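# Drive the last cover screw home, then rack the screwdriver

## Task

Four screws hold the cover. Three are fully seated, and each has an orange paint mark beside its hole. Take the hex screwdriver from its rack and turn the remaining screw clockwise, seen from above, until its head is level with the other three heads. The depth must come from turning. Pressing or striking the screw down does not count. Afterwards, stand the screwdriver upright in the rack again. Open the hand fully and move it away, so that no finger touches the tool and the hand bears none of its weight. Any remaining grip, even a light one, fails the task.

## Robot and tools

ROBOT. One six-joint arm ends in a five-finger right hand. Everything is steered through the hand point, which is fixed to the palm 0.05 m in front of it, where the index pad meets the thumb tip in a pinch. Its axes are: +z along the straightened fingers, +y out of the palm, +x across the palm toward the little finger. Straight fingers extend 0.06-0.07 m past the point. Across the palm, the hand reaches 0.08 m on the little-finger side. On the thumb side it reaches 0.02 m with the thumb turned in front, or up to 0.09 m otherwise. A wrist bracket on the little-finger side sticks out 0.11 m across and 0.03 m past the point along +y, and it can collide with things. With the thumb turned in front of the palm before reaching the object, the whole hand can wrap objects 0.035-0.08 m thick.

SCENE FRAME. The origin is on the tabletop below the arm base, with +z up and +y to the left when facing +x. Positions are in metres and orientation is a quaternion in wxyz order. The reported position can be slightly off, more so at long reach.

ROW. Every motion command is a single row of 14 numbers, each in [-1, 1], in this order: dx, dy, dz, rx, ry, rz, little, ring, middle, index, thumb_bend, thumb_turn, force_limit, speed.
- dx-rz are an offset, not a pose. They are expressed in the hand point's own axes and measured from the hand point pose in the latest result that showed it. Before any such result, or for later calls within the same reply, they are measured from where the robot stands when the action starts. A value of 1.0 means 0.6 m or 180 degrees. rx, ry, rz form one rotation vector. All zeros drives the hand back to that reference pose; it is not a pause.
- The five finger and thumb numbers are absolute targets, with +1 open/straight and -1 closed. For thumb_turn, -1 puts the thumb in front of the palm facing the fingers and +1 puts it beside the palm. A pinch is roughly index -0.22, thumb_bend -0.75, thumb_turn -0.57.
- force_limit maps linearly from about 0 N at -1 to 10 N at +1 at the fingertip, or 15 N for the two thumb motors. It only stops closing motion.
- speed runs from near zero at -1 to full at +1. At full speed a complete finger stroke takes 0.6 s. Use -0.9 or lower for gentle closing.

TOOLS.
- execute_actions: {"actions": [...], "pictures": bool}. The list holds at most one item. An empty list returns the state without moving. An action is {"rows": [[14 numbers], ...], "steps": n} with up to 15 rows and steps 1-15, default 15. Each step lasts 1/30 s and applies one row, and the last row repeats. Every row is measured from the same reference pose, not from the row before it. A wait is {"steps": n}, n up to 300, counted from the previous result, so your reply time is included.
- move: target is one 14-number row as above, again an offset from the last shown pose. It runs a straight path lasting 0.5-10 s. speed is in m/s, 0.002-0.5, default 0.25, and rotation is capped at twice that value in rad/s. The optional stop_force is in N, 9-40. It ends the path once the wrist senses that much added push along the line toward the target, then backs off 2 steps and holds. It needs at least 0.2 s of scene time first, is unreliable on moves that rotate, and should be left out when pulling away from a contact. Use it with a very low speed. The hand settings in the row are sent at the start. The result adds a move: line giving the ending and the distance to target. Endings: done, off_target, moving, held, fault, contact. limits=paced means the pose was clipped. limits=held means some steps were blocked, and the arm may jump fast afterwards.
- wait: seconds 0-10, sends nothing new.
- zoom_image: camera (cam_high, cam_low, cam_wrist) and region [x0, y0, x1, y1] in image pixels, at most 504x504.
- show_instructions: shows the reference pages.
- finished_scene: scene number.

MOTION. Each step, the commanded pose is clipped to within 100 mm and 16 degrees of the measured pose. Position takes priority over orientation. Motion lags about 0.17 s behind commands. After an action ends, the arm continues only to the last clipped pose, so check the result and send the rest. Finger motors keep moving until they reach their target or hit force_limit, then lock, holding at least 15 N. To loosen a grip, send a target more open than hand_measured.

RESULTS. The state line gives hand point position, quaternion and velocities. Other lines: hand_measured, hand_stopped_by (moving/target/force/stalled/fault), hand_load_n (positive means pushed open; near 0 means no grip), hand_force_limit and hand_speed, all in motor order. Wrist force and torque are given in hand axes, with up to about 4 N offset and 2.4 N noise, saturating near 50 N. HELD marks steps not sent, "pose unreachable" marks clearance interference, and a "Hand target" line shows the current goal pose. The cameras are cam_high and cam_low (504x504) and cam_wrist (616x616 fisheye), with calibration supplied.

AVOID. The arm is stiff: aiming even slightly beyond a firm contact can fault. A contact torque at a joint limit (141 N m for the three big joints, 26.3 N m for each wrist joint, including held weight) or a 150 N outside force stops the arm for 10 s. Holding loads heats motors: warnings start at 70 °C and braking at 85 °C. Approach slowly and never let items fall or leave the table. Turn the screw rather than forcing it. End with the hand open and clear of the tool.

Each tool is called as a command line: name --argument value for each argument, lists and objects as JSON in quotes; but a table of rows of numbers goes row by row, as --pt "numbers of a row", without its own name.

## Session

execute_actions --actions '[]'

Scene clock: 0.00 s of 13600.00 s.
end_effector_position=(+0.3290, +0.2863, +0.1252) hand_measured=(+1.000, +1.000, +1.000, +1.000, +1.000, +1.000) hand_load_n=(+0.0, +0.0, +0.0, +0.0, +0.0, +0.0) hand_stopped_by=(target, target, target, target, target, target) hand_force_limit=0.00 hand_speed=-0.80 end_effector_quat_wxyz=(-0.108, +0.679, -0.706, -0.170) end_effector_velocity=(-0.000, -0.000, -0.000) end_effector_angular_velocity=(+0.000, +0.001, -0.000)
Joint positions: [ 0.074 -1.103  1.703  1.028  1.167 -3.051]
Joint velocities: [-0.     0.001  0.001 -0.    -0.    -0.   ]
Wrist force (N, on the end effector, along its own x y z axes, offset not removed): no reading
Wrist torque (N m, same axes, about the end effector's origin, offset not removed): no reading
Hand target: +0.329, +0.286, +0.125; -0.108, +0.679, -0.706, -0.170
camera_calibration (this result's frames):
cam_wrist: T_world_to_cam=[[-0.974441, 0.186771, 0.124823, 0.262703], [0.208629, 0.546381, 0.811136, -0.324426], [0.0832953, 0.816446, -0.571382, -0.0644964], [0, 0, 0, 1]] pos_world=[0.329046, 0.180853, 0.19351]

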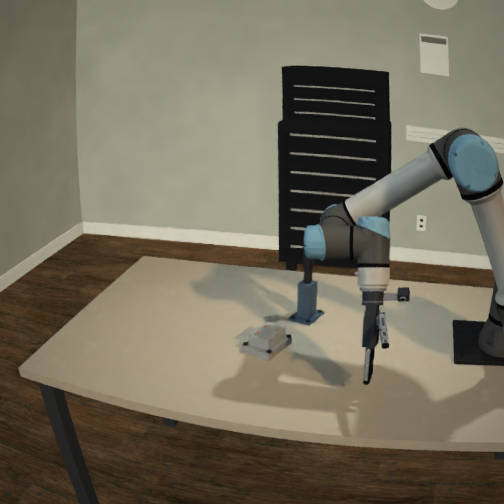

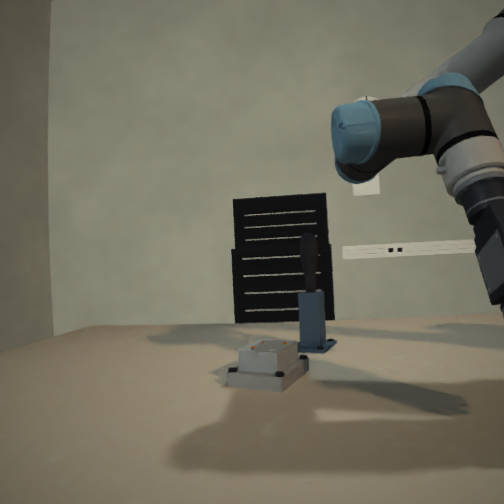

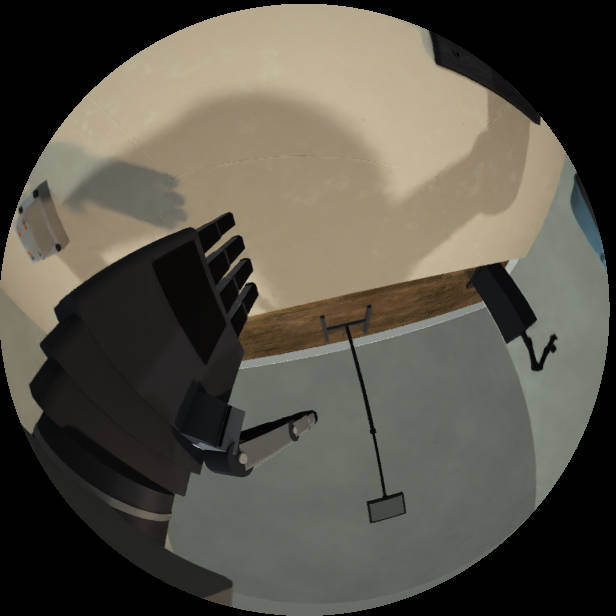

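move --target '[-0.128,0.031,-0.306,0,0,0,1,1,1,1,1,-1,1,0]' --speed 0.3

move --target '[0,0,0,0.447,-0.316,0.269,1,1,1,1,1,-1,1,0]' --speed 0.4

Scene clock: 5.50 s of 13600.00 s.
end_effector_position=(+0.3291, +0.2866, +0.3250) hand_measured=(+1.000, +1.000, +1.000, +1.000, +1.000, -1.000) hand_load_n=(+0.0, +0.0, +0.0, +0.0, +0.0, +0.0) hand_stopped_by=(target, target, target, target, target, target) hand_force_limit=1.00 hand_speed=0.00 end_effector_quat_wxyz=(-0.108, +0.679, -0.706, -0.170) end_effector_velocity=(-0.000, -0.000, +0.001) end_effector_angular_velocity=(+0.001, +0.001, -0.000)
Joint positions: [ 0.073 -1.27   1.393  1.505  1.167 -3.051]
Joint velocities: [-0.    -0.    -0.001  0.002 -0.001 -0.   ]
Wrist force (N, on the end effector, along its own x y z axes, offset not removed): [-0.6 1.0 0.3]
Wrist torque (N m, same axes, about the end effector's origin, offset not removed): [0.18 0.00 0.03]
Hand target: +0.329, +0.287, +0.325; -0.108, +0.679, -0.706, -0.170
Off the commanded pose: 0.000 m, 0 deg.
After step 90, 0.83 s passed at rest.
move: done
camera_calibration (this result's frames):
cam_wrist: T_world_to_cam=[[-0.974435, 0.186813, 0.124806, 0.237724], [0.208637, 0.54636, 0.811148, -0.486706], [0.0833437, 0.816451, -0.571369, 0.0494503], [0, 0, 0, 1]] pos_world=[0.32907, 0.181133, 0.393375]

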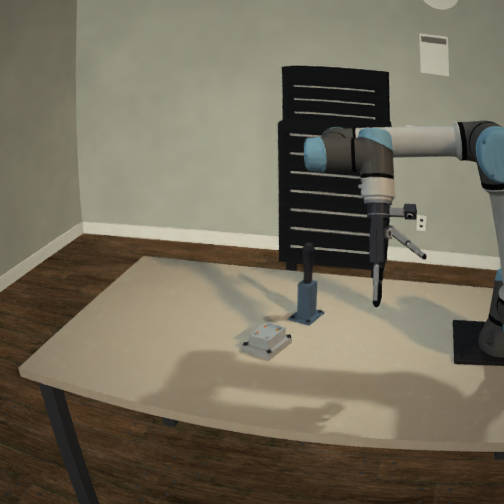

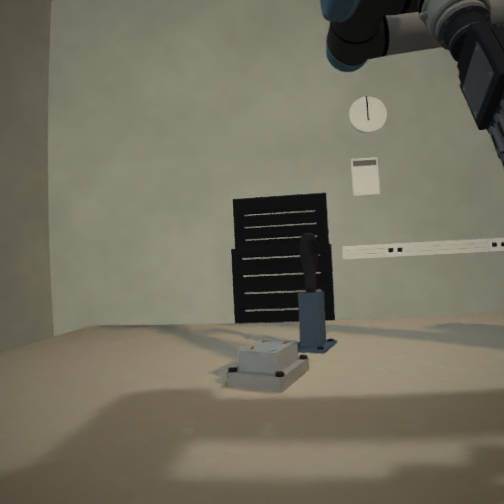

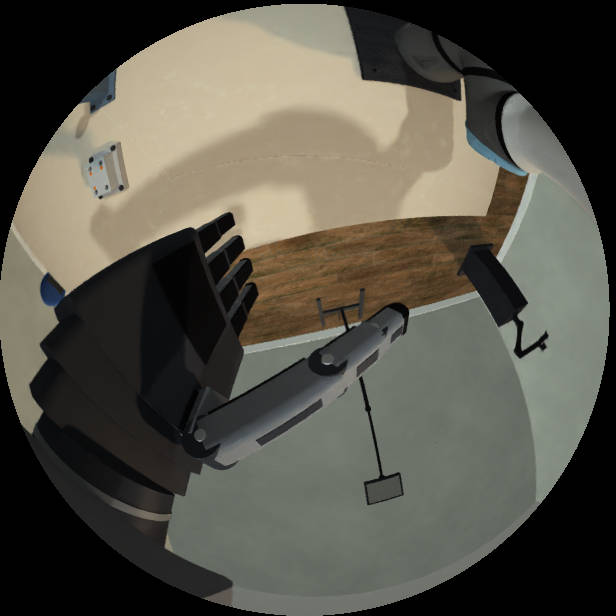

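Scene clock: 8.83 s of 13600.00 s.
end_effector_position=(+0.3288, +0.2866, +0.3252) hand_measured=(+1.000, +1.000, +1.000, +1.000, +1.000, -1.000) hand_load_n=(+0.0, +0.0, +0.0, +0.0, +0.0, +0.0) hand_stopped_by=(target, target, target, target, target, target) hand_force_limit=1.00 hand_speed=0.00 end_effector_quat_wxyz=(+0.707, +0.000, +0.707, +0.003) end_effector_velocity=(+0.001, -0.000, +0.000) end_effector_angular_velocity=(+0.001, -0.004, -0.016)
Joint positions: [ 0.652 -1.937  2.405 -0.469  2.209 -1.566]
Joint velocities: [ 0.017  0.014 -0.006 -0.013  0.034 -0.001]
Wrist force (N, on the end effector, along its own x y z axes, offset not removed): [0.1 3.1 1.3]
Wrist torque (N m, same axes, about the end effector's origin, offset not removed): [0.53 -0.09 0.07]
Hand target: +0.329, +0.287, +0.325; +0.707, +0.001, +0.707, +0.002
Off the commanded pose: 0.000 m, 0 deg.
move: done
camera_calibration (this result's frames):
cam_wrist: T_world_to_cam=[[0.030106, 0.984967, 0.170099, -0.336341], [-0.549142, -0.125895, 0.826192, -0.0498139], [0.835187, -0.118282, 0.537096, -0.290231], [0, 0, 0, 1]] pos_world=[0.225168, 0.290684, 0.254249]

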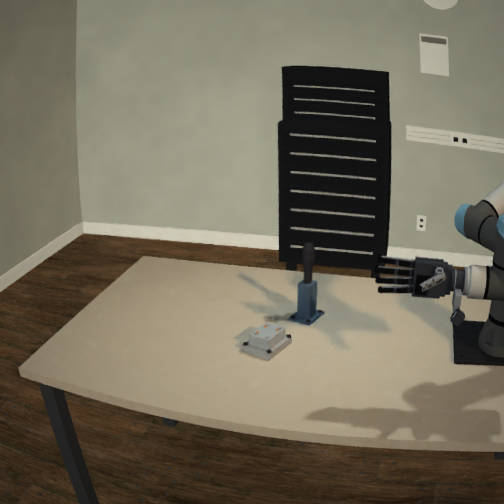

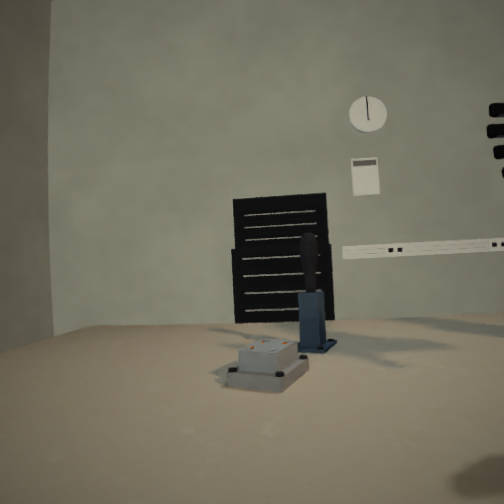

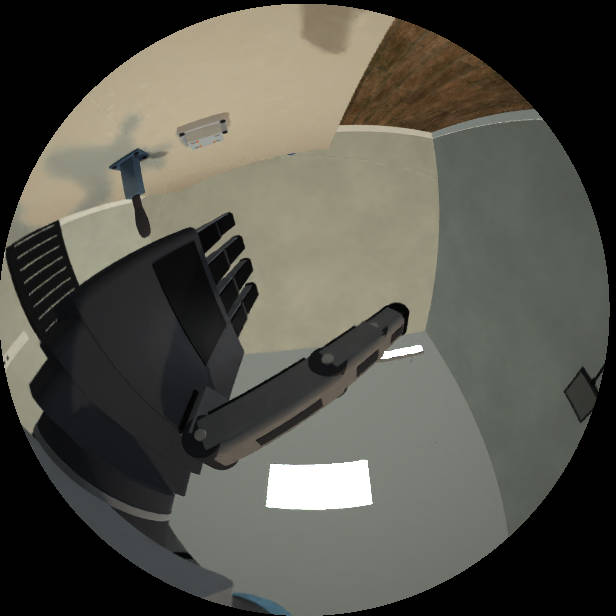

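move --target '[0,-0.625,0.525,0,0,0,1,1,1,1,1,-1,1,0]' --speed 0.35

zoom_image --camera "cam_high" --region '[225,200,365,370]'

Scene clock: 12.03 s of 13600.00 s.
end_effector_position=(+0.6444, -0.0876, +0.3239) hand_measured=(+1.000, +1.000, +1.000, +1.000, +1.000, -1.000) hand_load_n=(+0.0, +0.0, +0.0, +0.0, +0.0, +0.0) hand_stopped_by=(target, target, target, target, target, target) hand_force_limit=1.00 hand_speed=0.00 end_effector_quat_wxyz=(+0.707, -0.000, +0.707, +0.002) end_effector_velocity=(+0.003, -0.001, +0.000) end_effector_angular_velocity=(-0.000, +0.000, -0.001)
Joint positions: [-0.673 -1.421  1.962 -0.542  0.884 -1.566]
Joint velocities: [ 0.002  0.006 -0.008  0.002  0.002 -0.   ]
Wrist force (N, on the end effector, along its own x y z axes, offset not removed): [1.1 2.6 0.9]
Wrist torque (N m, same axes, about the end effector's origin, offset not removed): [0.42 -0.22 0.20]
Hand target: +0.645, -0.088, +0.324; +0.707, -0.000, +0.707, +0.002
Off the commanded pose: 0.001 m, 0 deg.
move: done
camera_calibration (this result's frames):
cam_wrist: T_world_to_cam=[[0.0302414, 0.985149, 0.169019, 0.0232586], [-0.549188, -0.124909, 0.826311, 0.0775519], [0.835151, -0.117812, 0.537255, -0.597386], [0, 0, 0, 1]] pos_world=[0.540795, -0.0836054, 0.252935]

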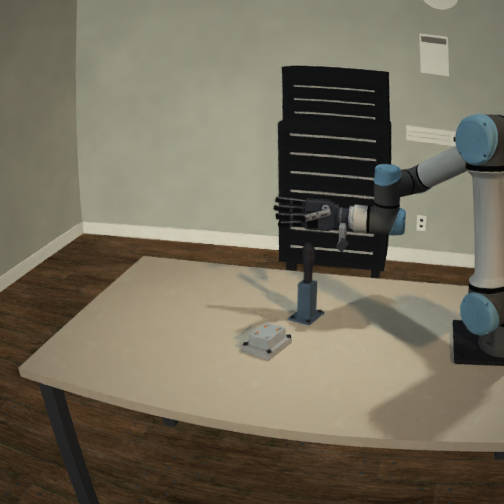

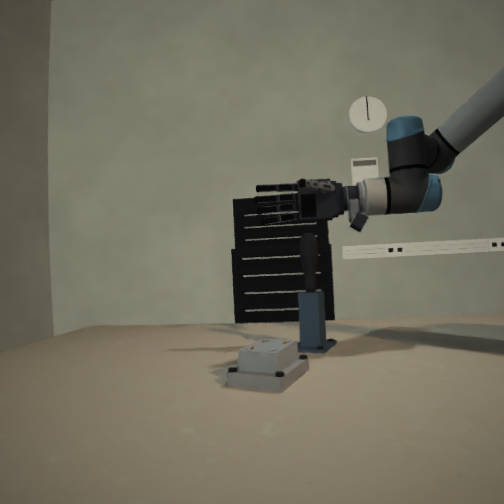

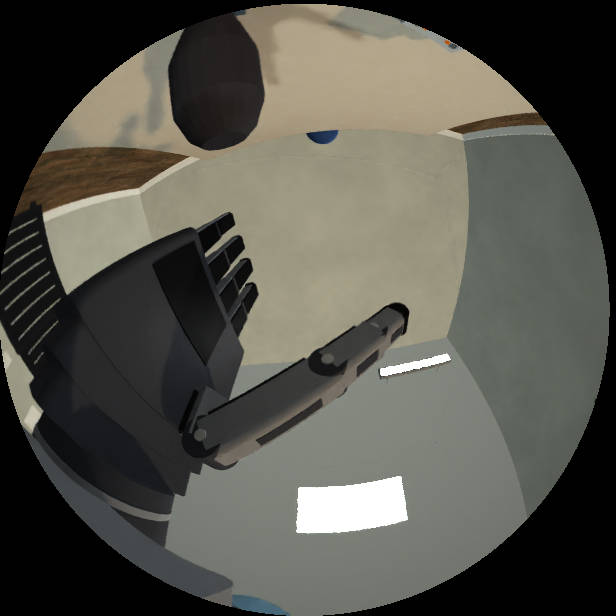

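Region (225, 200, 365, 370) of cam_high's 504x504 image, scaled by 2.965, with more detail than that image has; it fills the left 415 columns of this view, and the rest is white.

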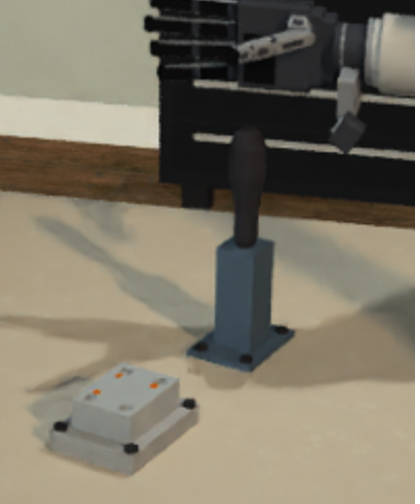

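move --target '[0.055,-0.014,0,0,0,0,1,1,1,1,1,-1,1,0]' --speed 0.1

Scene clock: 15.53 s of 13600.00 s.
end_effector_position=(+0.6444, -0.0958, +0.2912) hand_measured=(+1.000, +1.000, +1.000, +1.000, +1.000, -1.000) hand_load_n=(+0.0, +0.0, +0.0, +0.0, +0.0, +0.0) hand_stopped_by=(target, target, target, target, target, target) hand_force_limit=1.00 hand_speed=0.00 end_effector_quat_wxyz=(+0.707, -0.000, +0.707, +0.002) end_effector_velocity=(+0.000, -0.002, -0.003) end_effector_angular_velocity=(+0.001, -0.000, -0.002)
Joint positions: [-0.689 -1.368  1.997 -0.629  0.868 -1.566]
Joint velocities: [-0.002  0.005  0.003 -0.008 -0.     0.001]
Wrist force (N, on the end effector, along its own x y z axes, offset not removed): [-1.2 2.7 1.1]
Wrist torque (N m, same axes, about the end effector's origin, offset not removed): [0.44 0.19 0.07]
Hand target: +0.644, -0.096, +0.291; +0.707, -0.000, +0.707, +0.002
Off the commanded pose: 0.000 m, 0 deg.
move: done
camera_calibration (this result's frames):
cam_wrist: T_world_to_cam=[[0.0302669, 0.985162, 0.168935, 0.0369038], [-0.5491, -0.124838, 0.82638, 0.103456], [0.835208, -0.117774, 0.537174, -0.580802], [0, 0, 0, 1]] pos_world=[0.540781, -0.0918446, 0.220264]

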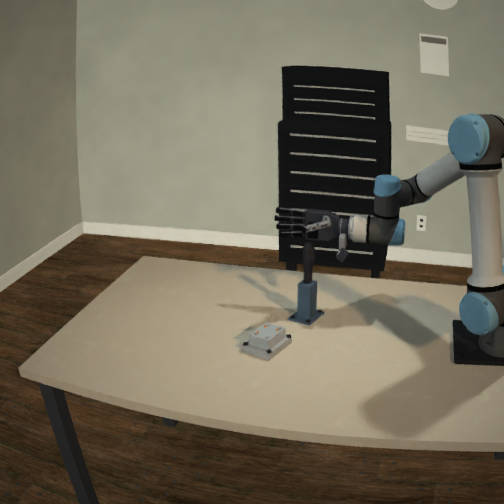

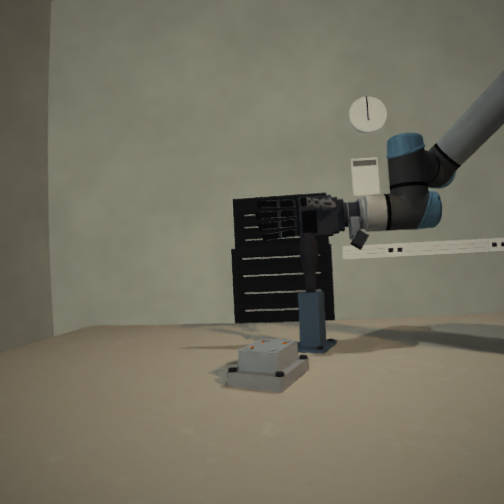

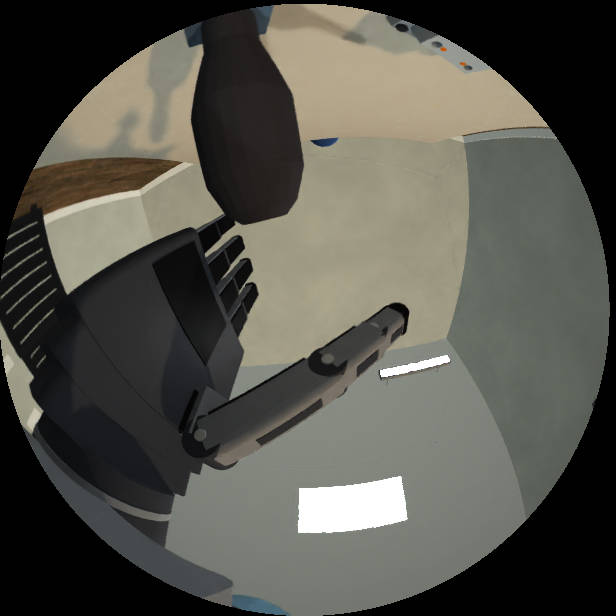

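move --target '[0.155,0,0,0,0,0,1,1,1,1,1,-1,1,0]' --speed 0.07

move --target '[0,0.024,0,0,0,0,1,1,1,1,1,-1,1,0]' --speed 0.03

Scene clock: 18.27 s of 13600.00 s.
end_effector_position=(+0.6444, -0.0956, +0.1985) hand_measured=(+1.000, +1.000, +1.000, +1.000, +1.000, -1.000) hand_load_n=(+0.0, +0.0, +0.0, +0.0, +0.0, +0.0) hand_stopped_by=(target, target, target, target, target, target) hand_force_limit=1.00 hand_speed=0.00 end_effector_quat_wxyz=(+0.707, -0.000, +0.707, +0.002) end_effector_velocity=(+0.000, +0.000, -0.003) end_effector_angular_velocity=(+0.001, -0.001, +0.001)
Joint positions: [-0.688 -1.2    2.084 -0.884  0.869 -1.566]
Joint velocities: [ 0.     0.007  0.001 -0.009 -0.     0.001]
Wrist force (N, on the end effector, along its own x y z axes, offset not removed): [-1.0 1.8 1.6]
Wrist torque (N m, same axes, about the end effector's origin, offset not removed): [0.26 0.10 0.06]
Hand target: +0.644, -0.096, +0.198; +0.707, -0.000, +0.707, +0.002
Off the commanded pose: 0.000 m, 0 deg.
move: done
camera_calibration (this result's frames):
cam_wrist: T_world_to_cam=[[0.0302825, 0.985172, 0.168877, 0.052359], [-0.549004, -0.124794, 0.826451, 0.17994], [0.835271, -0.117741, 0.537084, -0.530963], [0, 0, 0, 1]] pos_world=[0.5407, -0.0916434, 0.127618]

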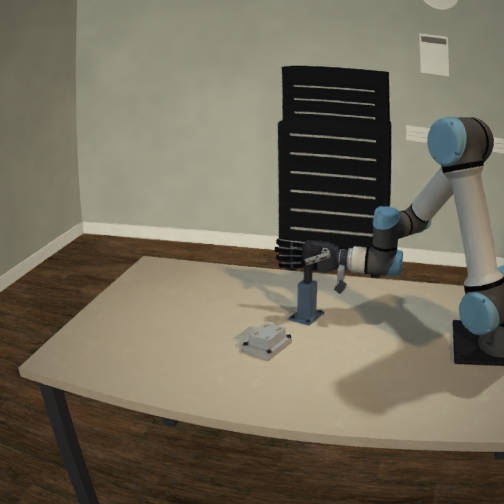

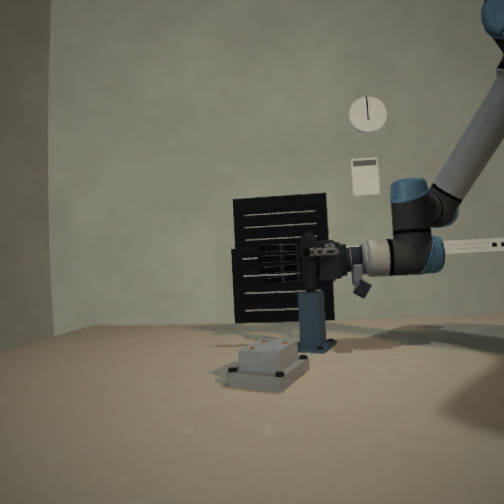

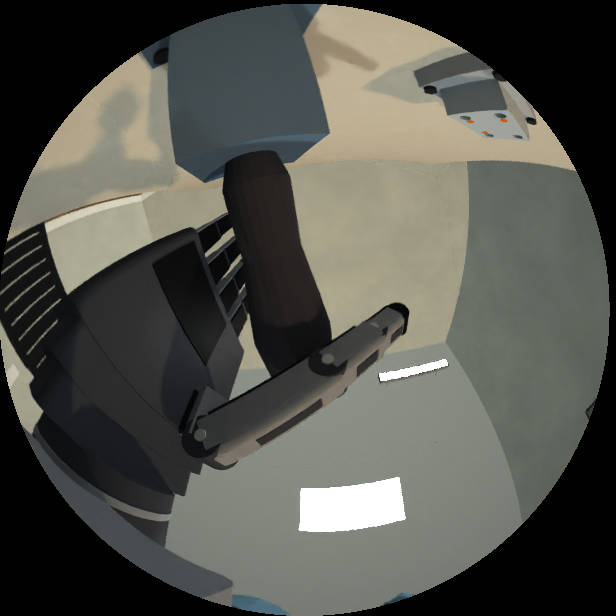

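Scene clock: 19.10 s of 13600.00 s.
end_effector_position=(+0.6443, -0.0816, +0.1986) hand_measured=(+1.000, +1.000, +1.000, +1.000, +1.000, -1.000) hand_load_n=(+0.0, +0.0, +0.0, +0.0, +0.0, +0.0) hand_stopped_by=(target, target, target, target, target, target) hand_force_limit=1.00 hand_speed=0.00 end_effector_quat_wxyz=(+0.707, -0.000, +0.707, +0.002) end_effector_velocity=(+0.000, +0.003, +0.000) end_effector_angular_velocity=(-0.001, -0.001, +0.000)
Joint positions: [-0.661 -1.21   2.098 -0.889  0.896 -1.566]
Joint velocities: [ 0.005 -0.002  0.003 -0.001  0.005  0.   ]
Wrist force (N, on the end effector, along its own x y z axes, offset not removed): [1.0 1.5 1.1]
Wrist torque (N m, same axes, about the end effector's origin, offset not removed): [0.29 -0.09 0.08]
Hand target: +0.644, -0.081, +0.199; +0.707, -0.000, +0.707, +0.002
Off the commanded pose: 0.000 m, 0 deg.
move: done
camera_calibration (this result's frames):
cam_wrist: T_world_to_cam=[[0.0302436, 0.985163, 0.168935, 0.0385174], [-0.549004, -0.124863, 0.826441, 0.18164], [0.835273, -0.117741, 0.537082, -0.5293], [0, 0, 0, 1]] pos_world=[0.540666, -0.0775857, 0.127656]

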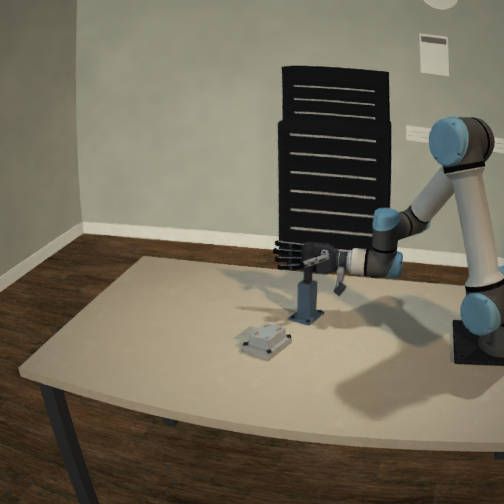

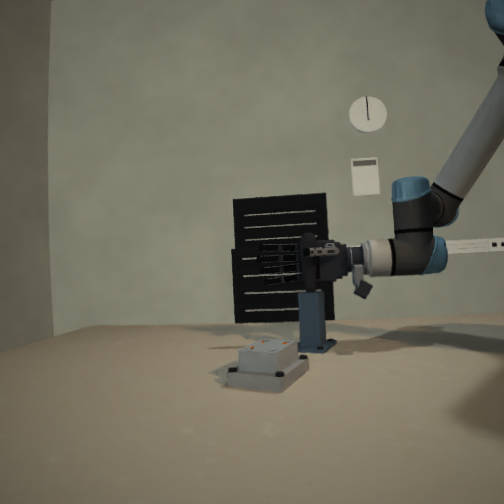

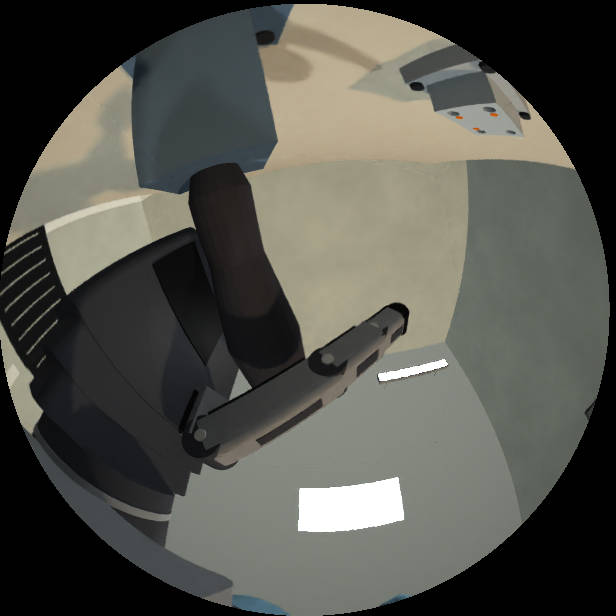

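move --target '[0,0.007,0,0,0,0,1,1,1,1,1,-1,1,0]' --speed 0.02

move --target '[0,0,0,0,0,0,-1,-1,-1,-1,-1,-1,1,0]'

move --target '[-0.25,0,0,0,0,0,-1,-1,-1,-1,-1,-1,1,0]' --speed 0.1

zoom_image --camera "cam_high" --region '[230,310,300,365]'

Scene clock: 20.87 s of 13600.00 s.
end_effector_position=(+0.6443, -0.0776, +0.1986) hand_measured=(+1.000, +1.000, +1.000, +1.000, +1.000, -1.000) hand_load_n=(+0.0, +0.0, +0.0, +0.0, +0.0, +0.0) hand_stopped_by=(target, target, target, target, target, target) hand_force_limit=1.00 hand_speed=0.00 end_effector_quat_wxyz=(+0.707, -0.000, +0.707, +0.002) end_effector_velocity=(+0.000, +0.002, +0.000) end_effector_angular_velocity=(-0.001, -0.001, -0.001)
Joint positions: [-0.653 -1.212  2.102 -0.891  0.904 -1.566]
Joint velocities: [ 0.004 -0.001  0.002 -0.001  0.005 -0.   ]
Wrist force (N, on the end effector, along its own x y z axes, offset not removed): [-0.2 2.1 1.1]
Wrist torque (N m, same axes, about the end effector's origin, offset not removed): [0.38 -0.03 0.00]
Hand target: +0.644, -0.077, +0.199; +0.707, -0.000, +0.707, +0.002
Off the commanded pose: 0.000 m, 0 deg.
move: done
camera_calibration (this result's frames):
cam_wrist: T_world_to_cam=[[0.03023, 0.985163, 0.16894, 0.0346374], [-0.549003, -0.124875, 0.826439, 0.182118], [0.835274, -0.117732, 0.537082, -0.528834], [0, 0, 0, 1]] pos_world=[0.540657, -0.073642, 0.127666]

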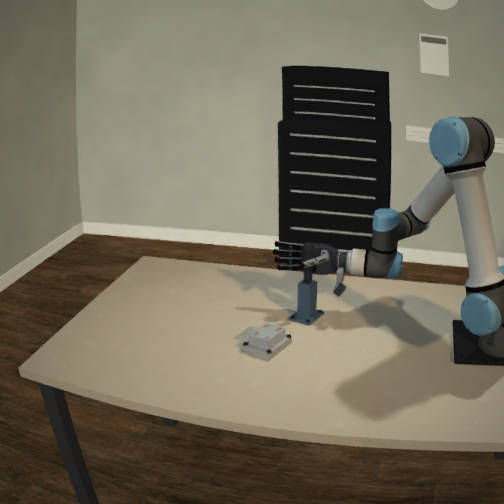

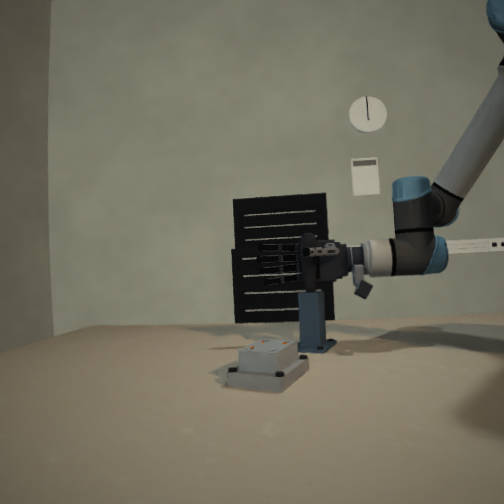

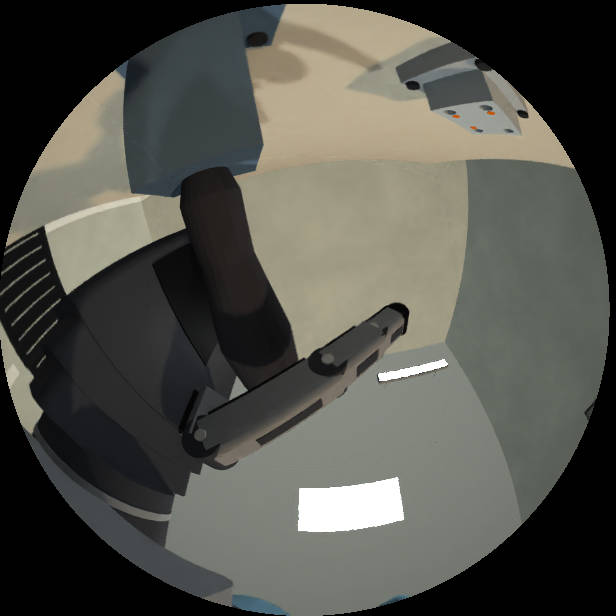

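Scene clock: 22.33 s of 13600.00 s.
end_effector_position=(+0.6443, -0.0776, +0.1986) hand_measured=(-0.998, -0.948, -0.598, -0.912, -0.038, -1.000) hand_load_n=(+10.0, +12.0, +10.5, +11.0, +15.0, +1.5) hand_stopped_by=(force, force, force, force, force, target) hand_force_limit=1.00 hand_speed=0.00 end_effector_quat_wxyz=(+0.707, -0.000, +0.707, +0.002) end_effector_velocity=(+0.000, -0.000, +0.000) end_effector_angular_velocity=(-0.001, -0.001, +0.000)
Joint positions: [-0.653 -1.212  2.102 -0.891  0.904 -1.566]
Joint velocities: [-0.    -0.    -0.    -0.001 -0.    -0.   ]
Wrist force (N, on the end effector, along its own x y z axes, offset not removed): [-2.2 9.6 23.4]
Wrist torque (N m, same axes, about the end effector's origin, offset not removed): [0.10 -1.12 0.58]
Hand target: +0.644, -0.078, +0.199; +0.707, -0.000, +0.707, +0.002
Off the commanded pose: 0.000 m, 0 deg.
move: done
camera_calibration (this result's frames):
cam_wrist: T_world_to_cam=[[0.0301617, 0.985163, 0.168951, 0.0346461], [-0.548982, -0.124924, 0.826446, 0.182101], [0.83529, -0.117678, 0.537068, -0.52881], [0, 0, 0, 1]] pos_world=[0.540634, -0.0736125, 0.127657]

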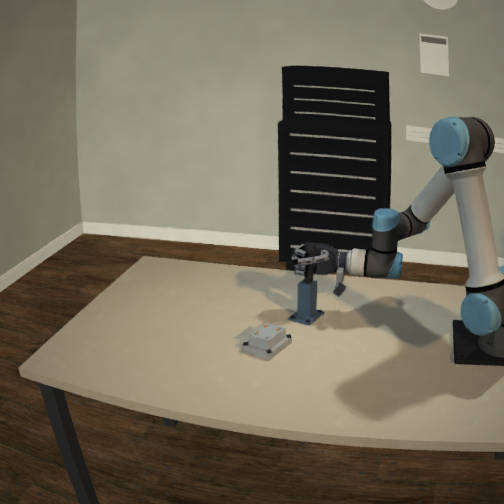

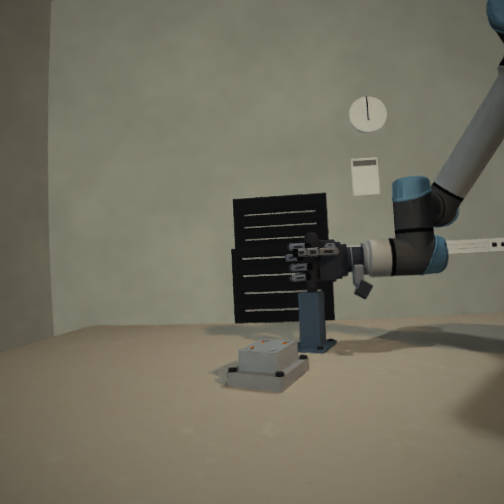

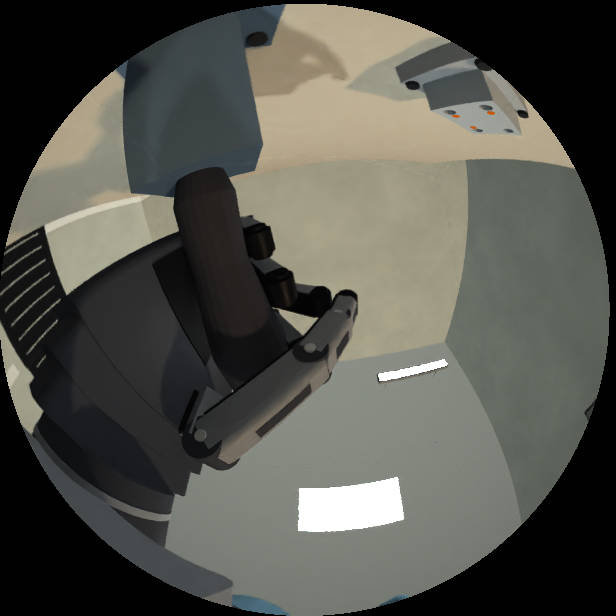

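Scene clock: 24.37 s of 13600.00 s.
end_effector_position=(+0.6444, -0.0779, +0.3482) hand_measured=(-0.998, -0.950, -0.598, -0.914, -0.038, -1.000) hand_load_n=(+0.0, +1.5, +10.5, +0.0, +15.0, +1.5) hand_stopped_by=(force, force, force, force, force, target) hand_force_limit=1.00 hand_speed=0.00 end_effector_quat_wxyz=(+0.707, -0.000, +0.707, +0.002) end_effector_velocity=(-0.000, +0.000, +0.003) end_effector_angular_velocity=(-0.000, +0.001, +0.001)
Joint positions: [-0.654 -1.459  1.934 -0.476  0.903 -1.566]
Joint velocities: [-0.    -0.004 -0.005  0.011 -0.001 -0.001]
Wrist force (N, on the end effector, along its own x y z axes, offset not removed): [1.1 1.3 0.6]
Wrist torque (N m, same axes, about the end effector's origin, offset not removed): [0.25 -0.09 0.06]
Hand target: +0.644, -0.078, +0.349; +0.707, -0.000, +0.707, +0.002
Off the commanded pose: 0.000 m, 0 deg.
move: done
camera_calibration (this result's frames):
cam_wrist: T_world_to_cam=[[0.0301434, 0.985157, 0.168989, 0.00965522], [-0.54912, -0.124946, 0.826351, 0.0585409], [0.8352, -0.117704, 0.537203, -0.60929], [0, 0, 0, 1]] pos_world=[0.540734, -0.0739134, 0.277305]

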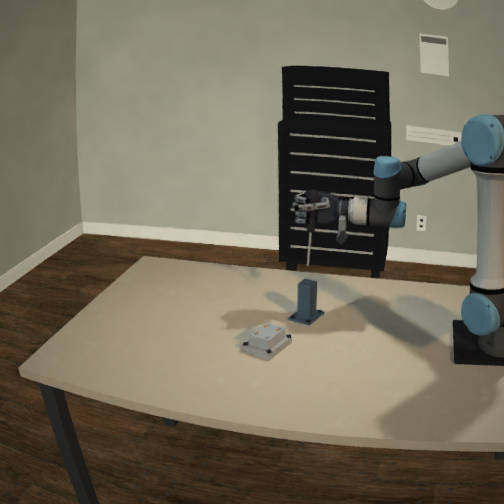

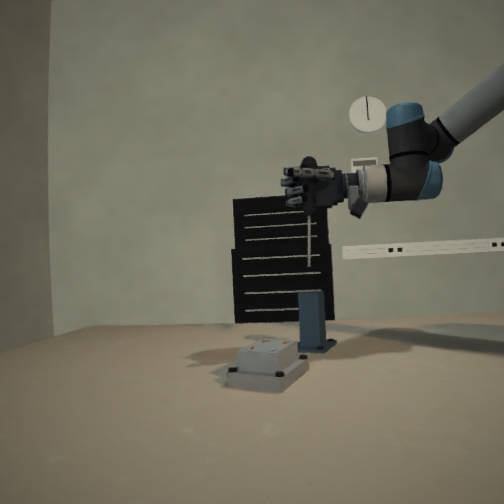

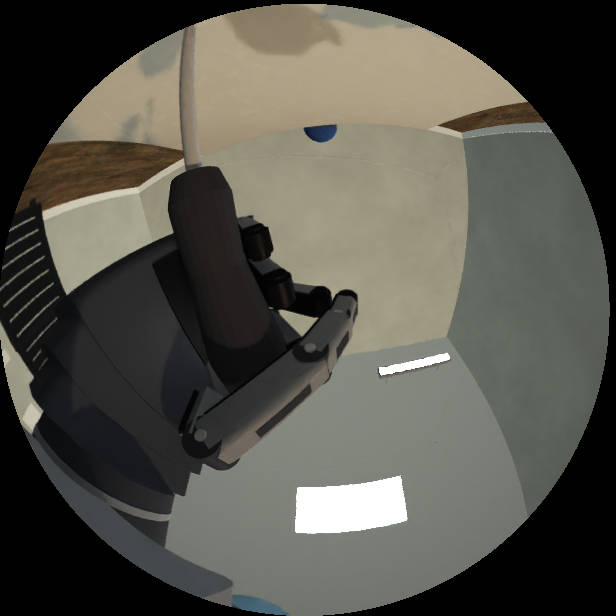

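Region (230, 310, 300, 365) of cam_high's 504x504 image, scaled by 7.200, with more detail than that image has; it fills the top 396 rows of this view, and the rest is white.

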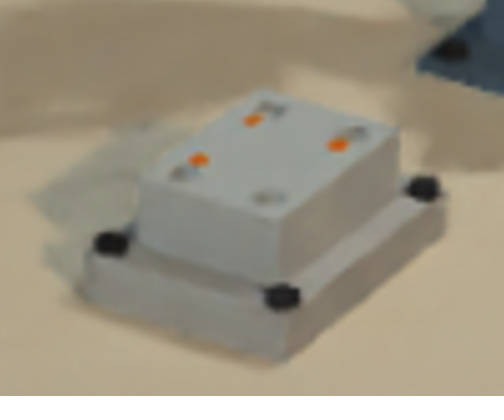

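move --target '[0,0.411,0.061,-0.131,0,0,-1,-0.98,-0.98,-0.98,-1,-1,1,0]' --speed 0.25

move --target '[0.17,0,0,0,0,0,-1,-1,-1,-1,-1,-1,1,0]' --speed 0.1

zoom_image --camera "cam_high" --region '[230,300,300,355]'

zoom_image --camera "cam_low" --region '[230,310,320,370]'

Scene clock: 29.90 s of 13600.00 s.
end_effector_position=(+0.6801, +0.1685, +0.3488) hand_measured=(-0.998, -0.978, -0.598, -0.954, -0.038, -1.000) hand_load_n=(+0.0, +7.0, +10.0, +12.0, +15.0, +1.5) hand_stopped_by=(force, target, force, force, force, target) hand_force_limit=1.00 hand_speed=0.00 end_effector_quat_wxyz=(+0.692, -0.144, +0.692, +0.147) end_effector_velocity=(+0.001, +0.002, -0.000) end_effector_angular_velocity=(+0.000, +0.000, +0.003)
Joint positions: [-0.248 -1.328  1.774 -0.449  0.897 -1.565]
Joint velocities: [ 0.004  0.004 -0.006  0.002  0.001  0.   ]
Wrist force (N, on the end effector, along its own x y z axes, offset not removed): [0.3 1.3 0.7]
Wrist torque (N m, same axes, about the end effector's origin, offset not removed): [0.25 0.08 -0.03]
Hand target: +0.680, +0.169, +0.349; +0.692, -0.145, +0.692, +0.147
Off the commanded pose: 0.000 m, 0 deg.
After step 90, 0.83 s passed at rest.
move: done
camera_calibration (this result's frames):
cam_wrist: T_world_to_cam=[[-0.366199, 0.914986, 0.169407, 0.0470139], [-0.454148, -0.334635, 0.825693, 0.0794055], [0.812187, 0.225432, 0.538082, -0.652937], [0, 0, 0, 1]] pos_world=[0.583585, 0.130748, 0.277804]

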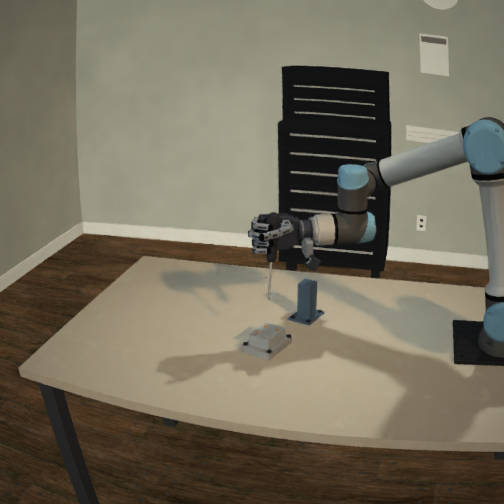

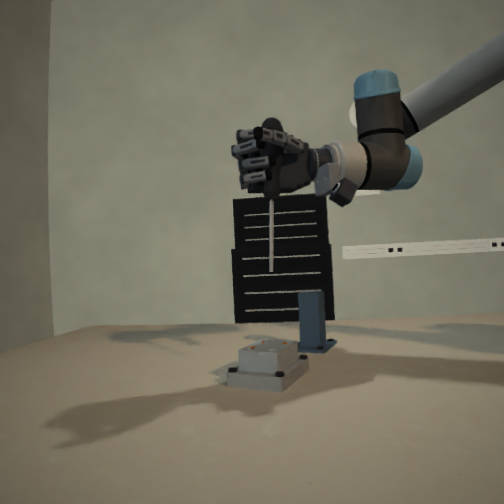

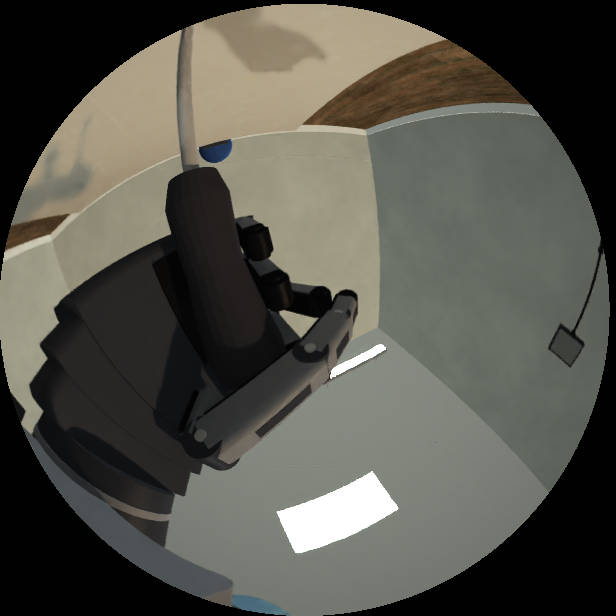

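Scene clock: 31.43 s of 13600.00 s.
end_effector_position=(+0.6801, +0.1687, +0.2472) hand_measured=(-0.998, -0.992, -0.598, -0.954, -0.038, -1.000) hand_load_n=(+0.0, +10.5, +10.0, +12.0, +15.5, +2.0) hand_stopped_by=(force, force, force, force, force, target) hand_force_limit=1.00 hand_speed=0.00 end_effector_quat_wxyz=(+0.692, -0.145, +0.692, +0.147) end_effector_velocity=(+0.000, +0.000, -0.003) end_effector_angular_velocity=(+0.001, -0.000, -0.000)
Joint positions: [-0.247 -1.194  1.896 -0.705  0.898 -1.565]
Joint velocities: [ 0.     0.005  0.003 -0.009  0.     0.001]
Wrist force (N, on the end effector, along its own x y z axes, offset not removed): [-0.3 2.1 1.3]
Wrist torque (N m, same axes, about the end effector's origin, offset not removed): [0.26 0.08 -0.06]
Hand target: +0.680, +0.169, +0.247; +0.692, -0.144, +0.692, +0.147
Off the commanded pose: 0.000 m, 0 deg.
move: done
camera_calibration (this result's frames):
cam_wrist: T_world_to_cam=[[-0.366189, 0.914997, 0.169368, 0.0639635], [-0.454053, -0.334567, 0.825773, 0.163276], [0.812245, 0.225487, 0.537972, -0.598274], [0, 0, 0, 1]] pos_world=[0.583503, 0.131003, 0.176193]

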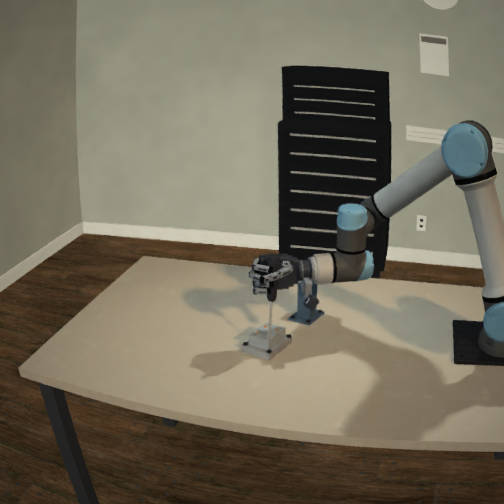

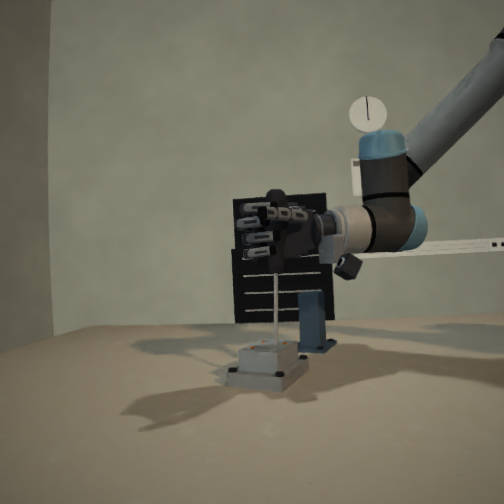

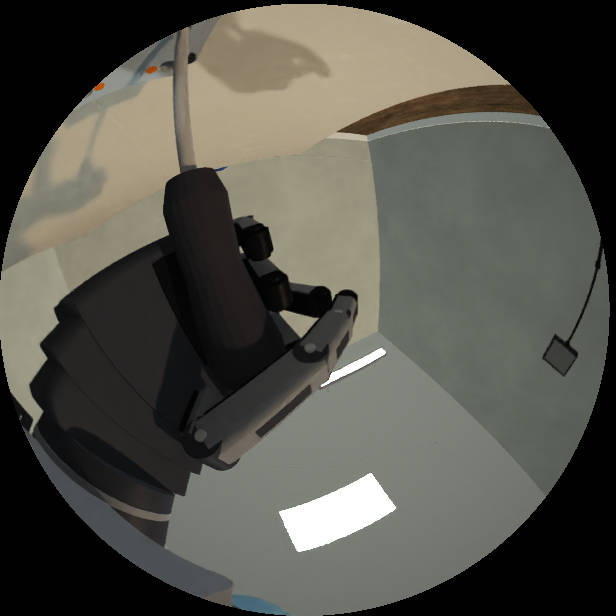

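Region (230, 300, 300, 355) of cam_high's 504x504 image, scaled by 7.200, with more detail than that image has; it fills the top 396 rows of this view, and the rest is white.

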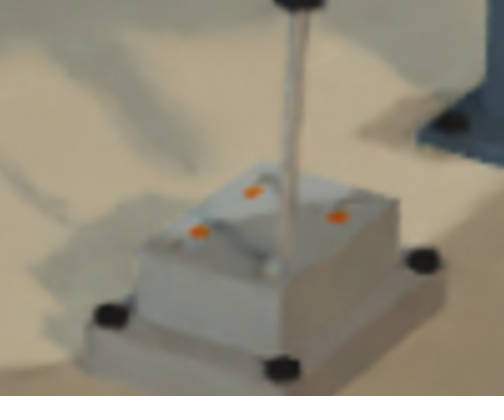

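Region (230, 310, 320, 370) of cam_low's 504x504 image, scaled by 5.600, with more detail than that image has.

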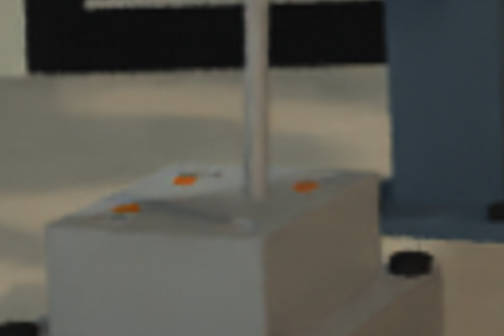

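zoom_image --camera "cam_wrist" --region '[70,0,270,130]'

zoom_image --camera "cam_high" --region '[255,320,285,350]'

Region (70, 0, 270, 130) of cam_wrist's 616x616 image, scaled by 2.520, with more detail than that image has; it fills the top 328 rows of this view, and the rest is white.

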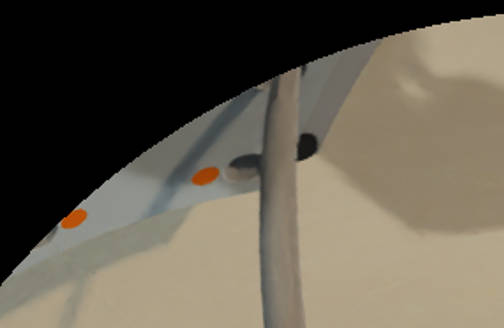

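Region (255, 320, 285, 350) of cam_high's 504x504 image, scaled by 16.800, with more detail than that image has.

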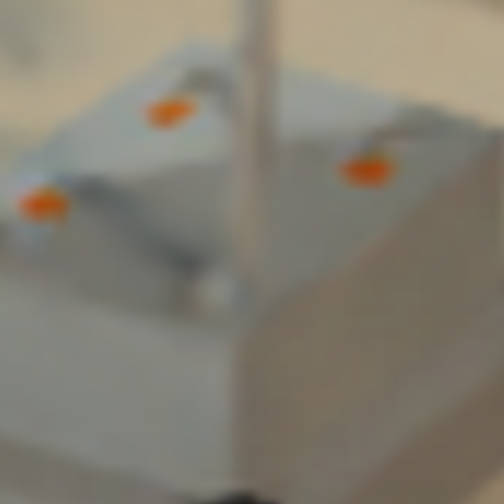

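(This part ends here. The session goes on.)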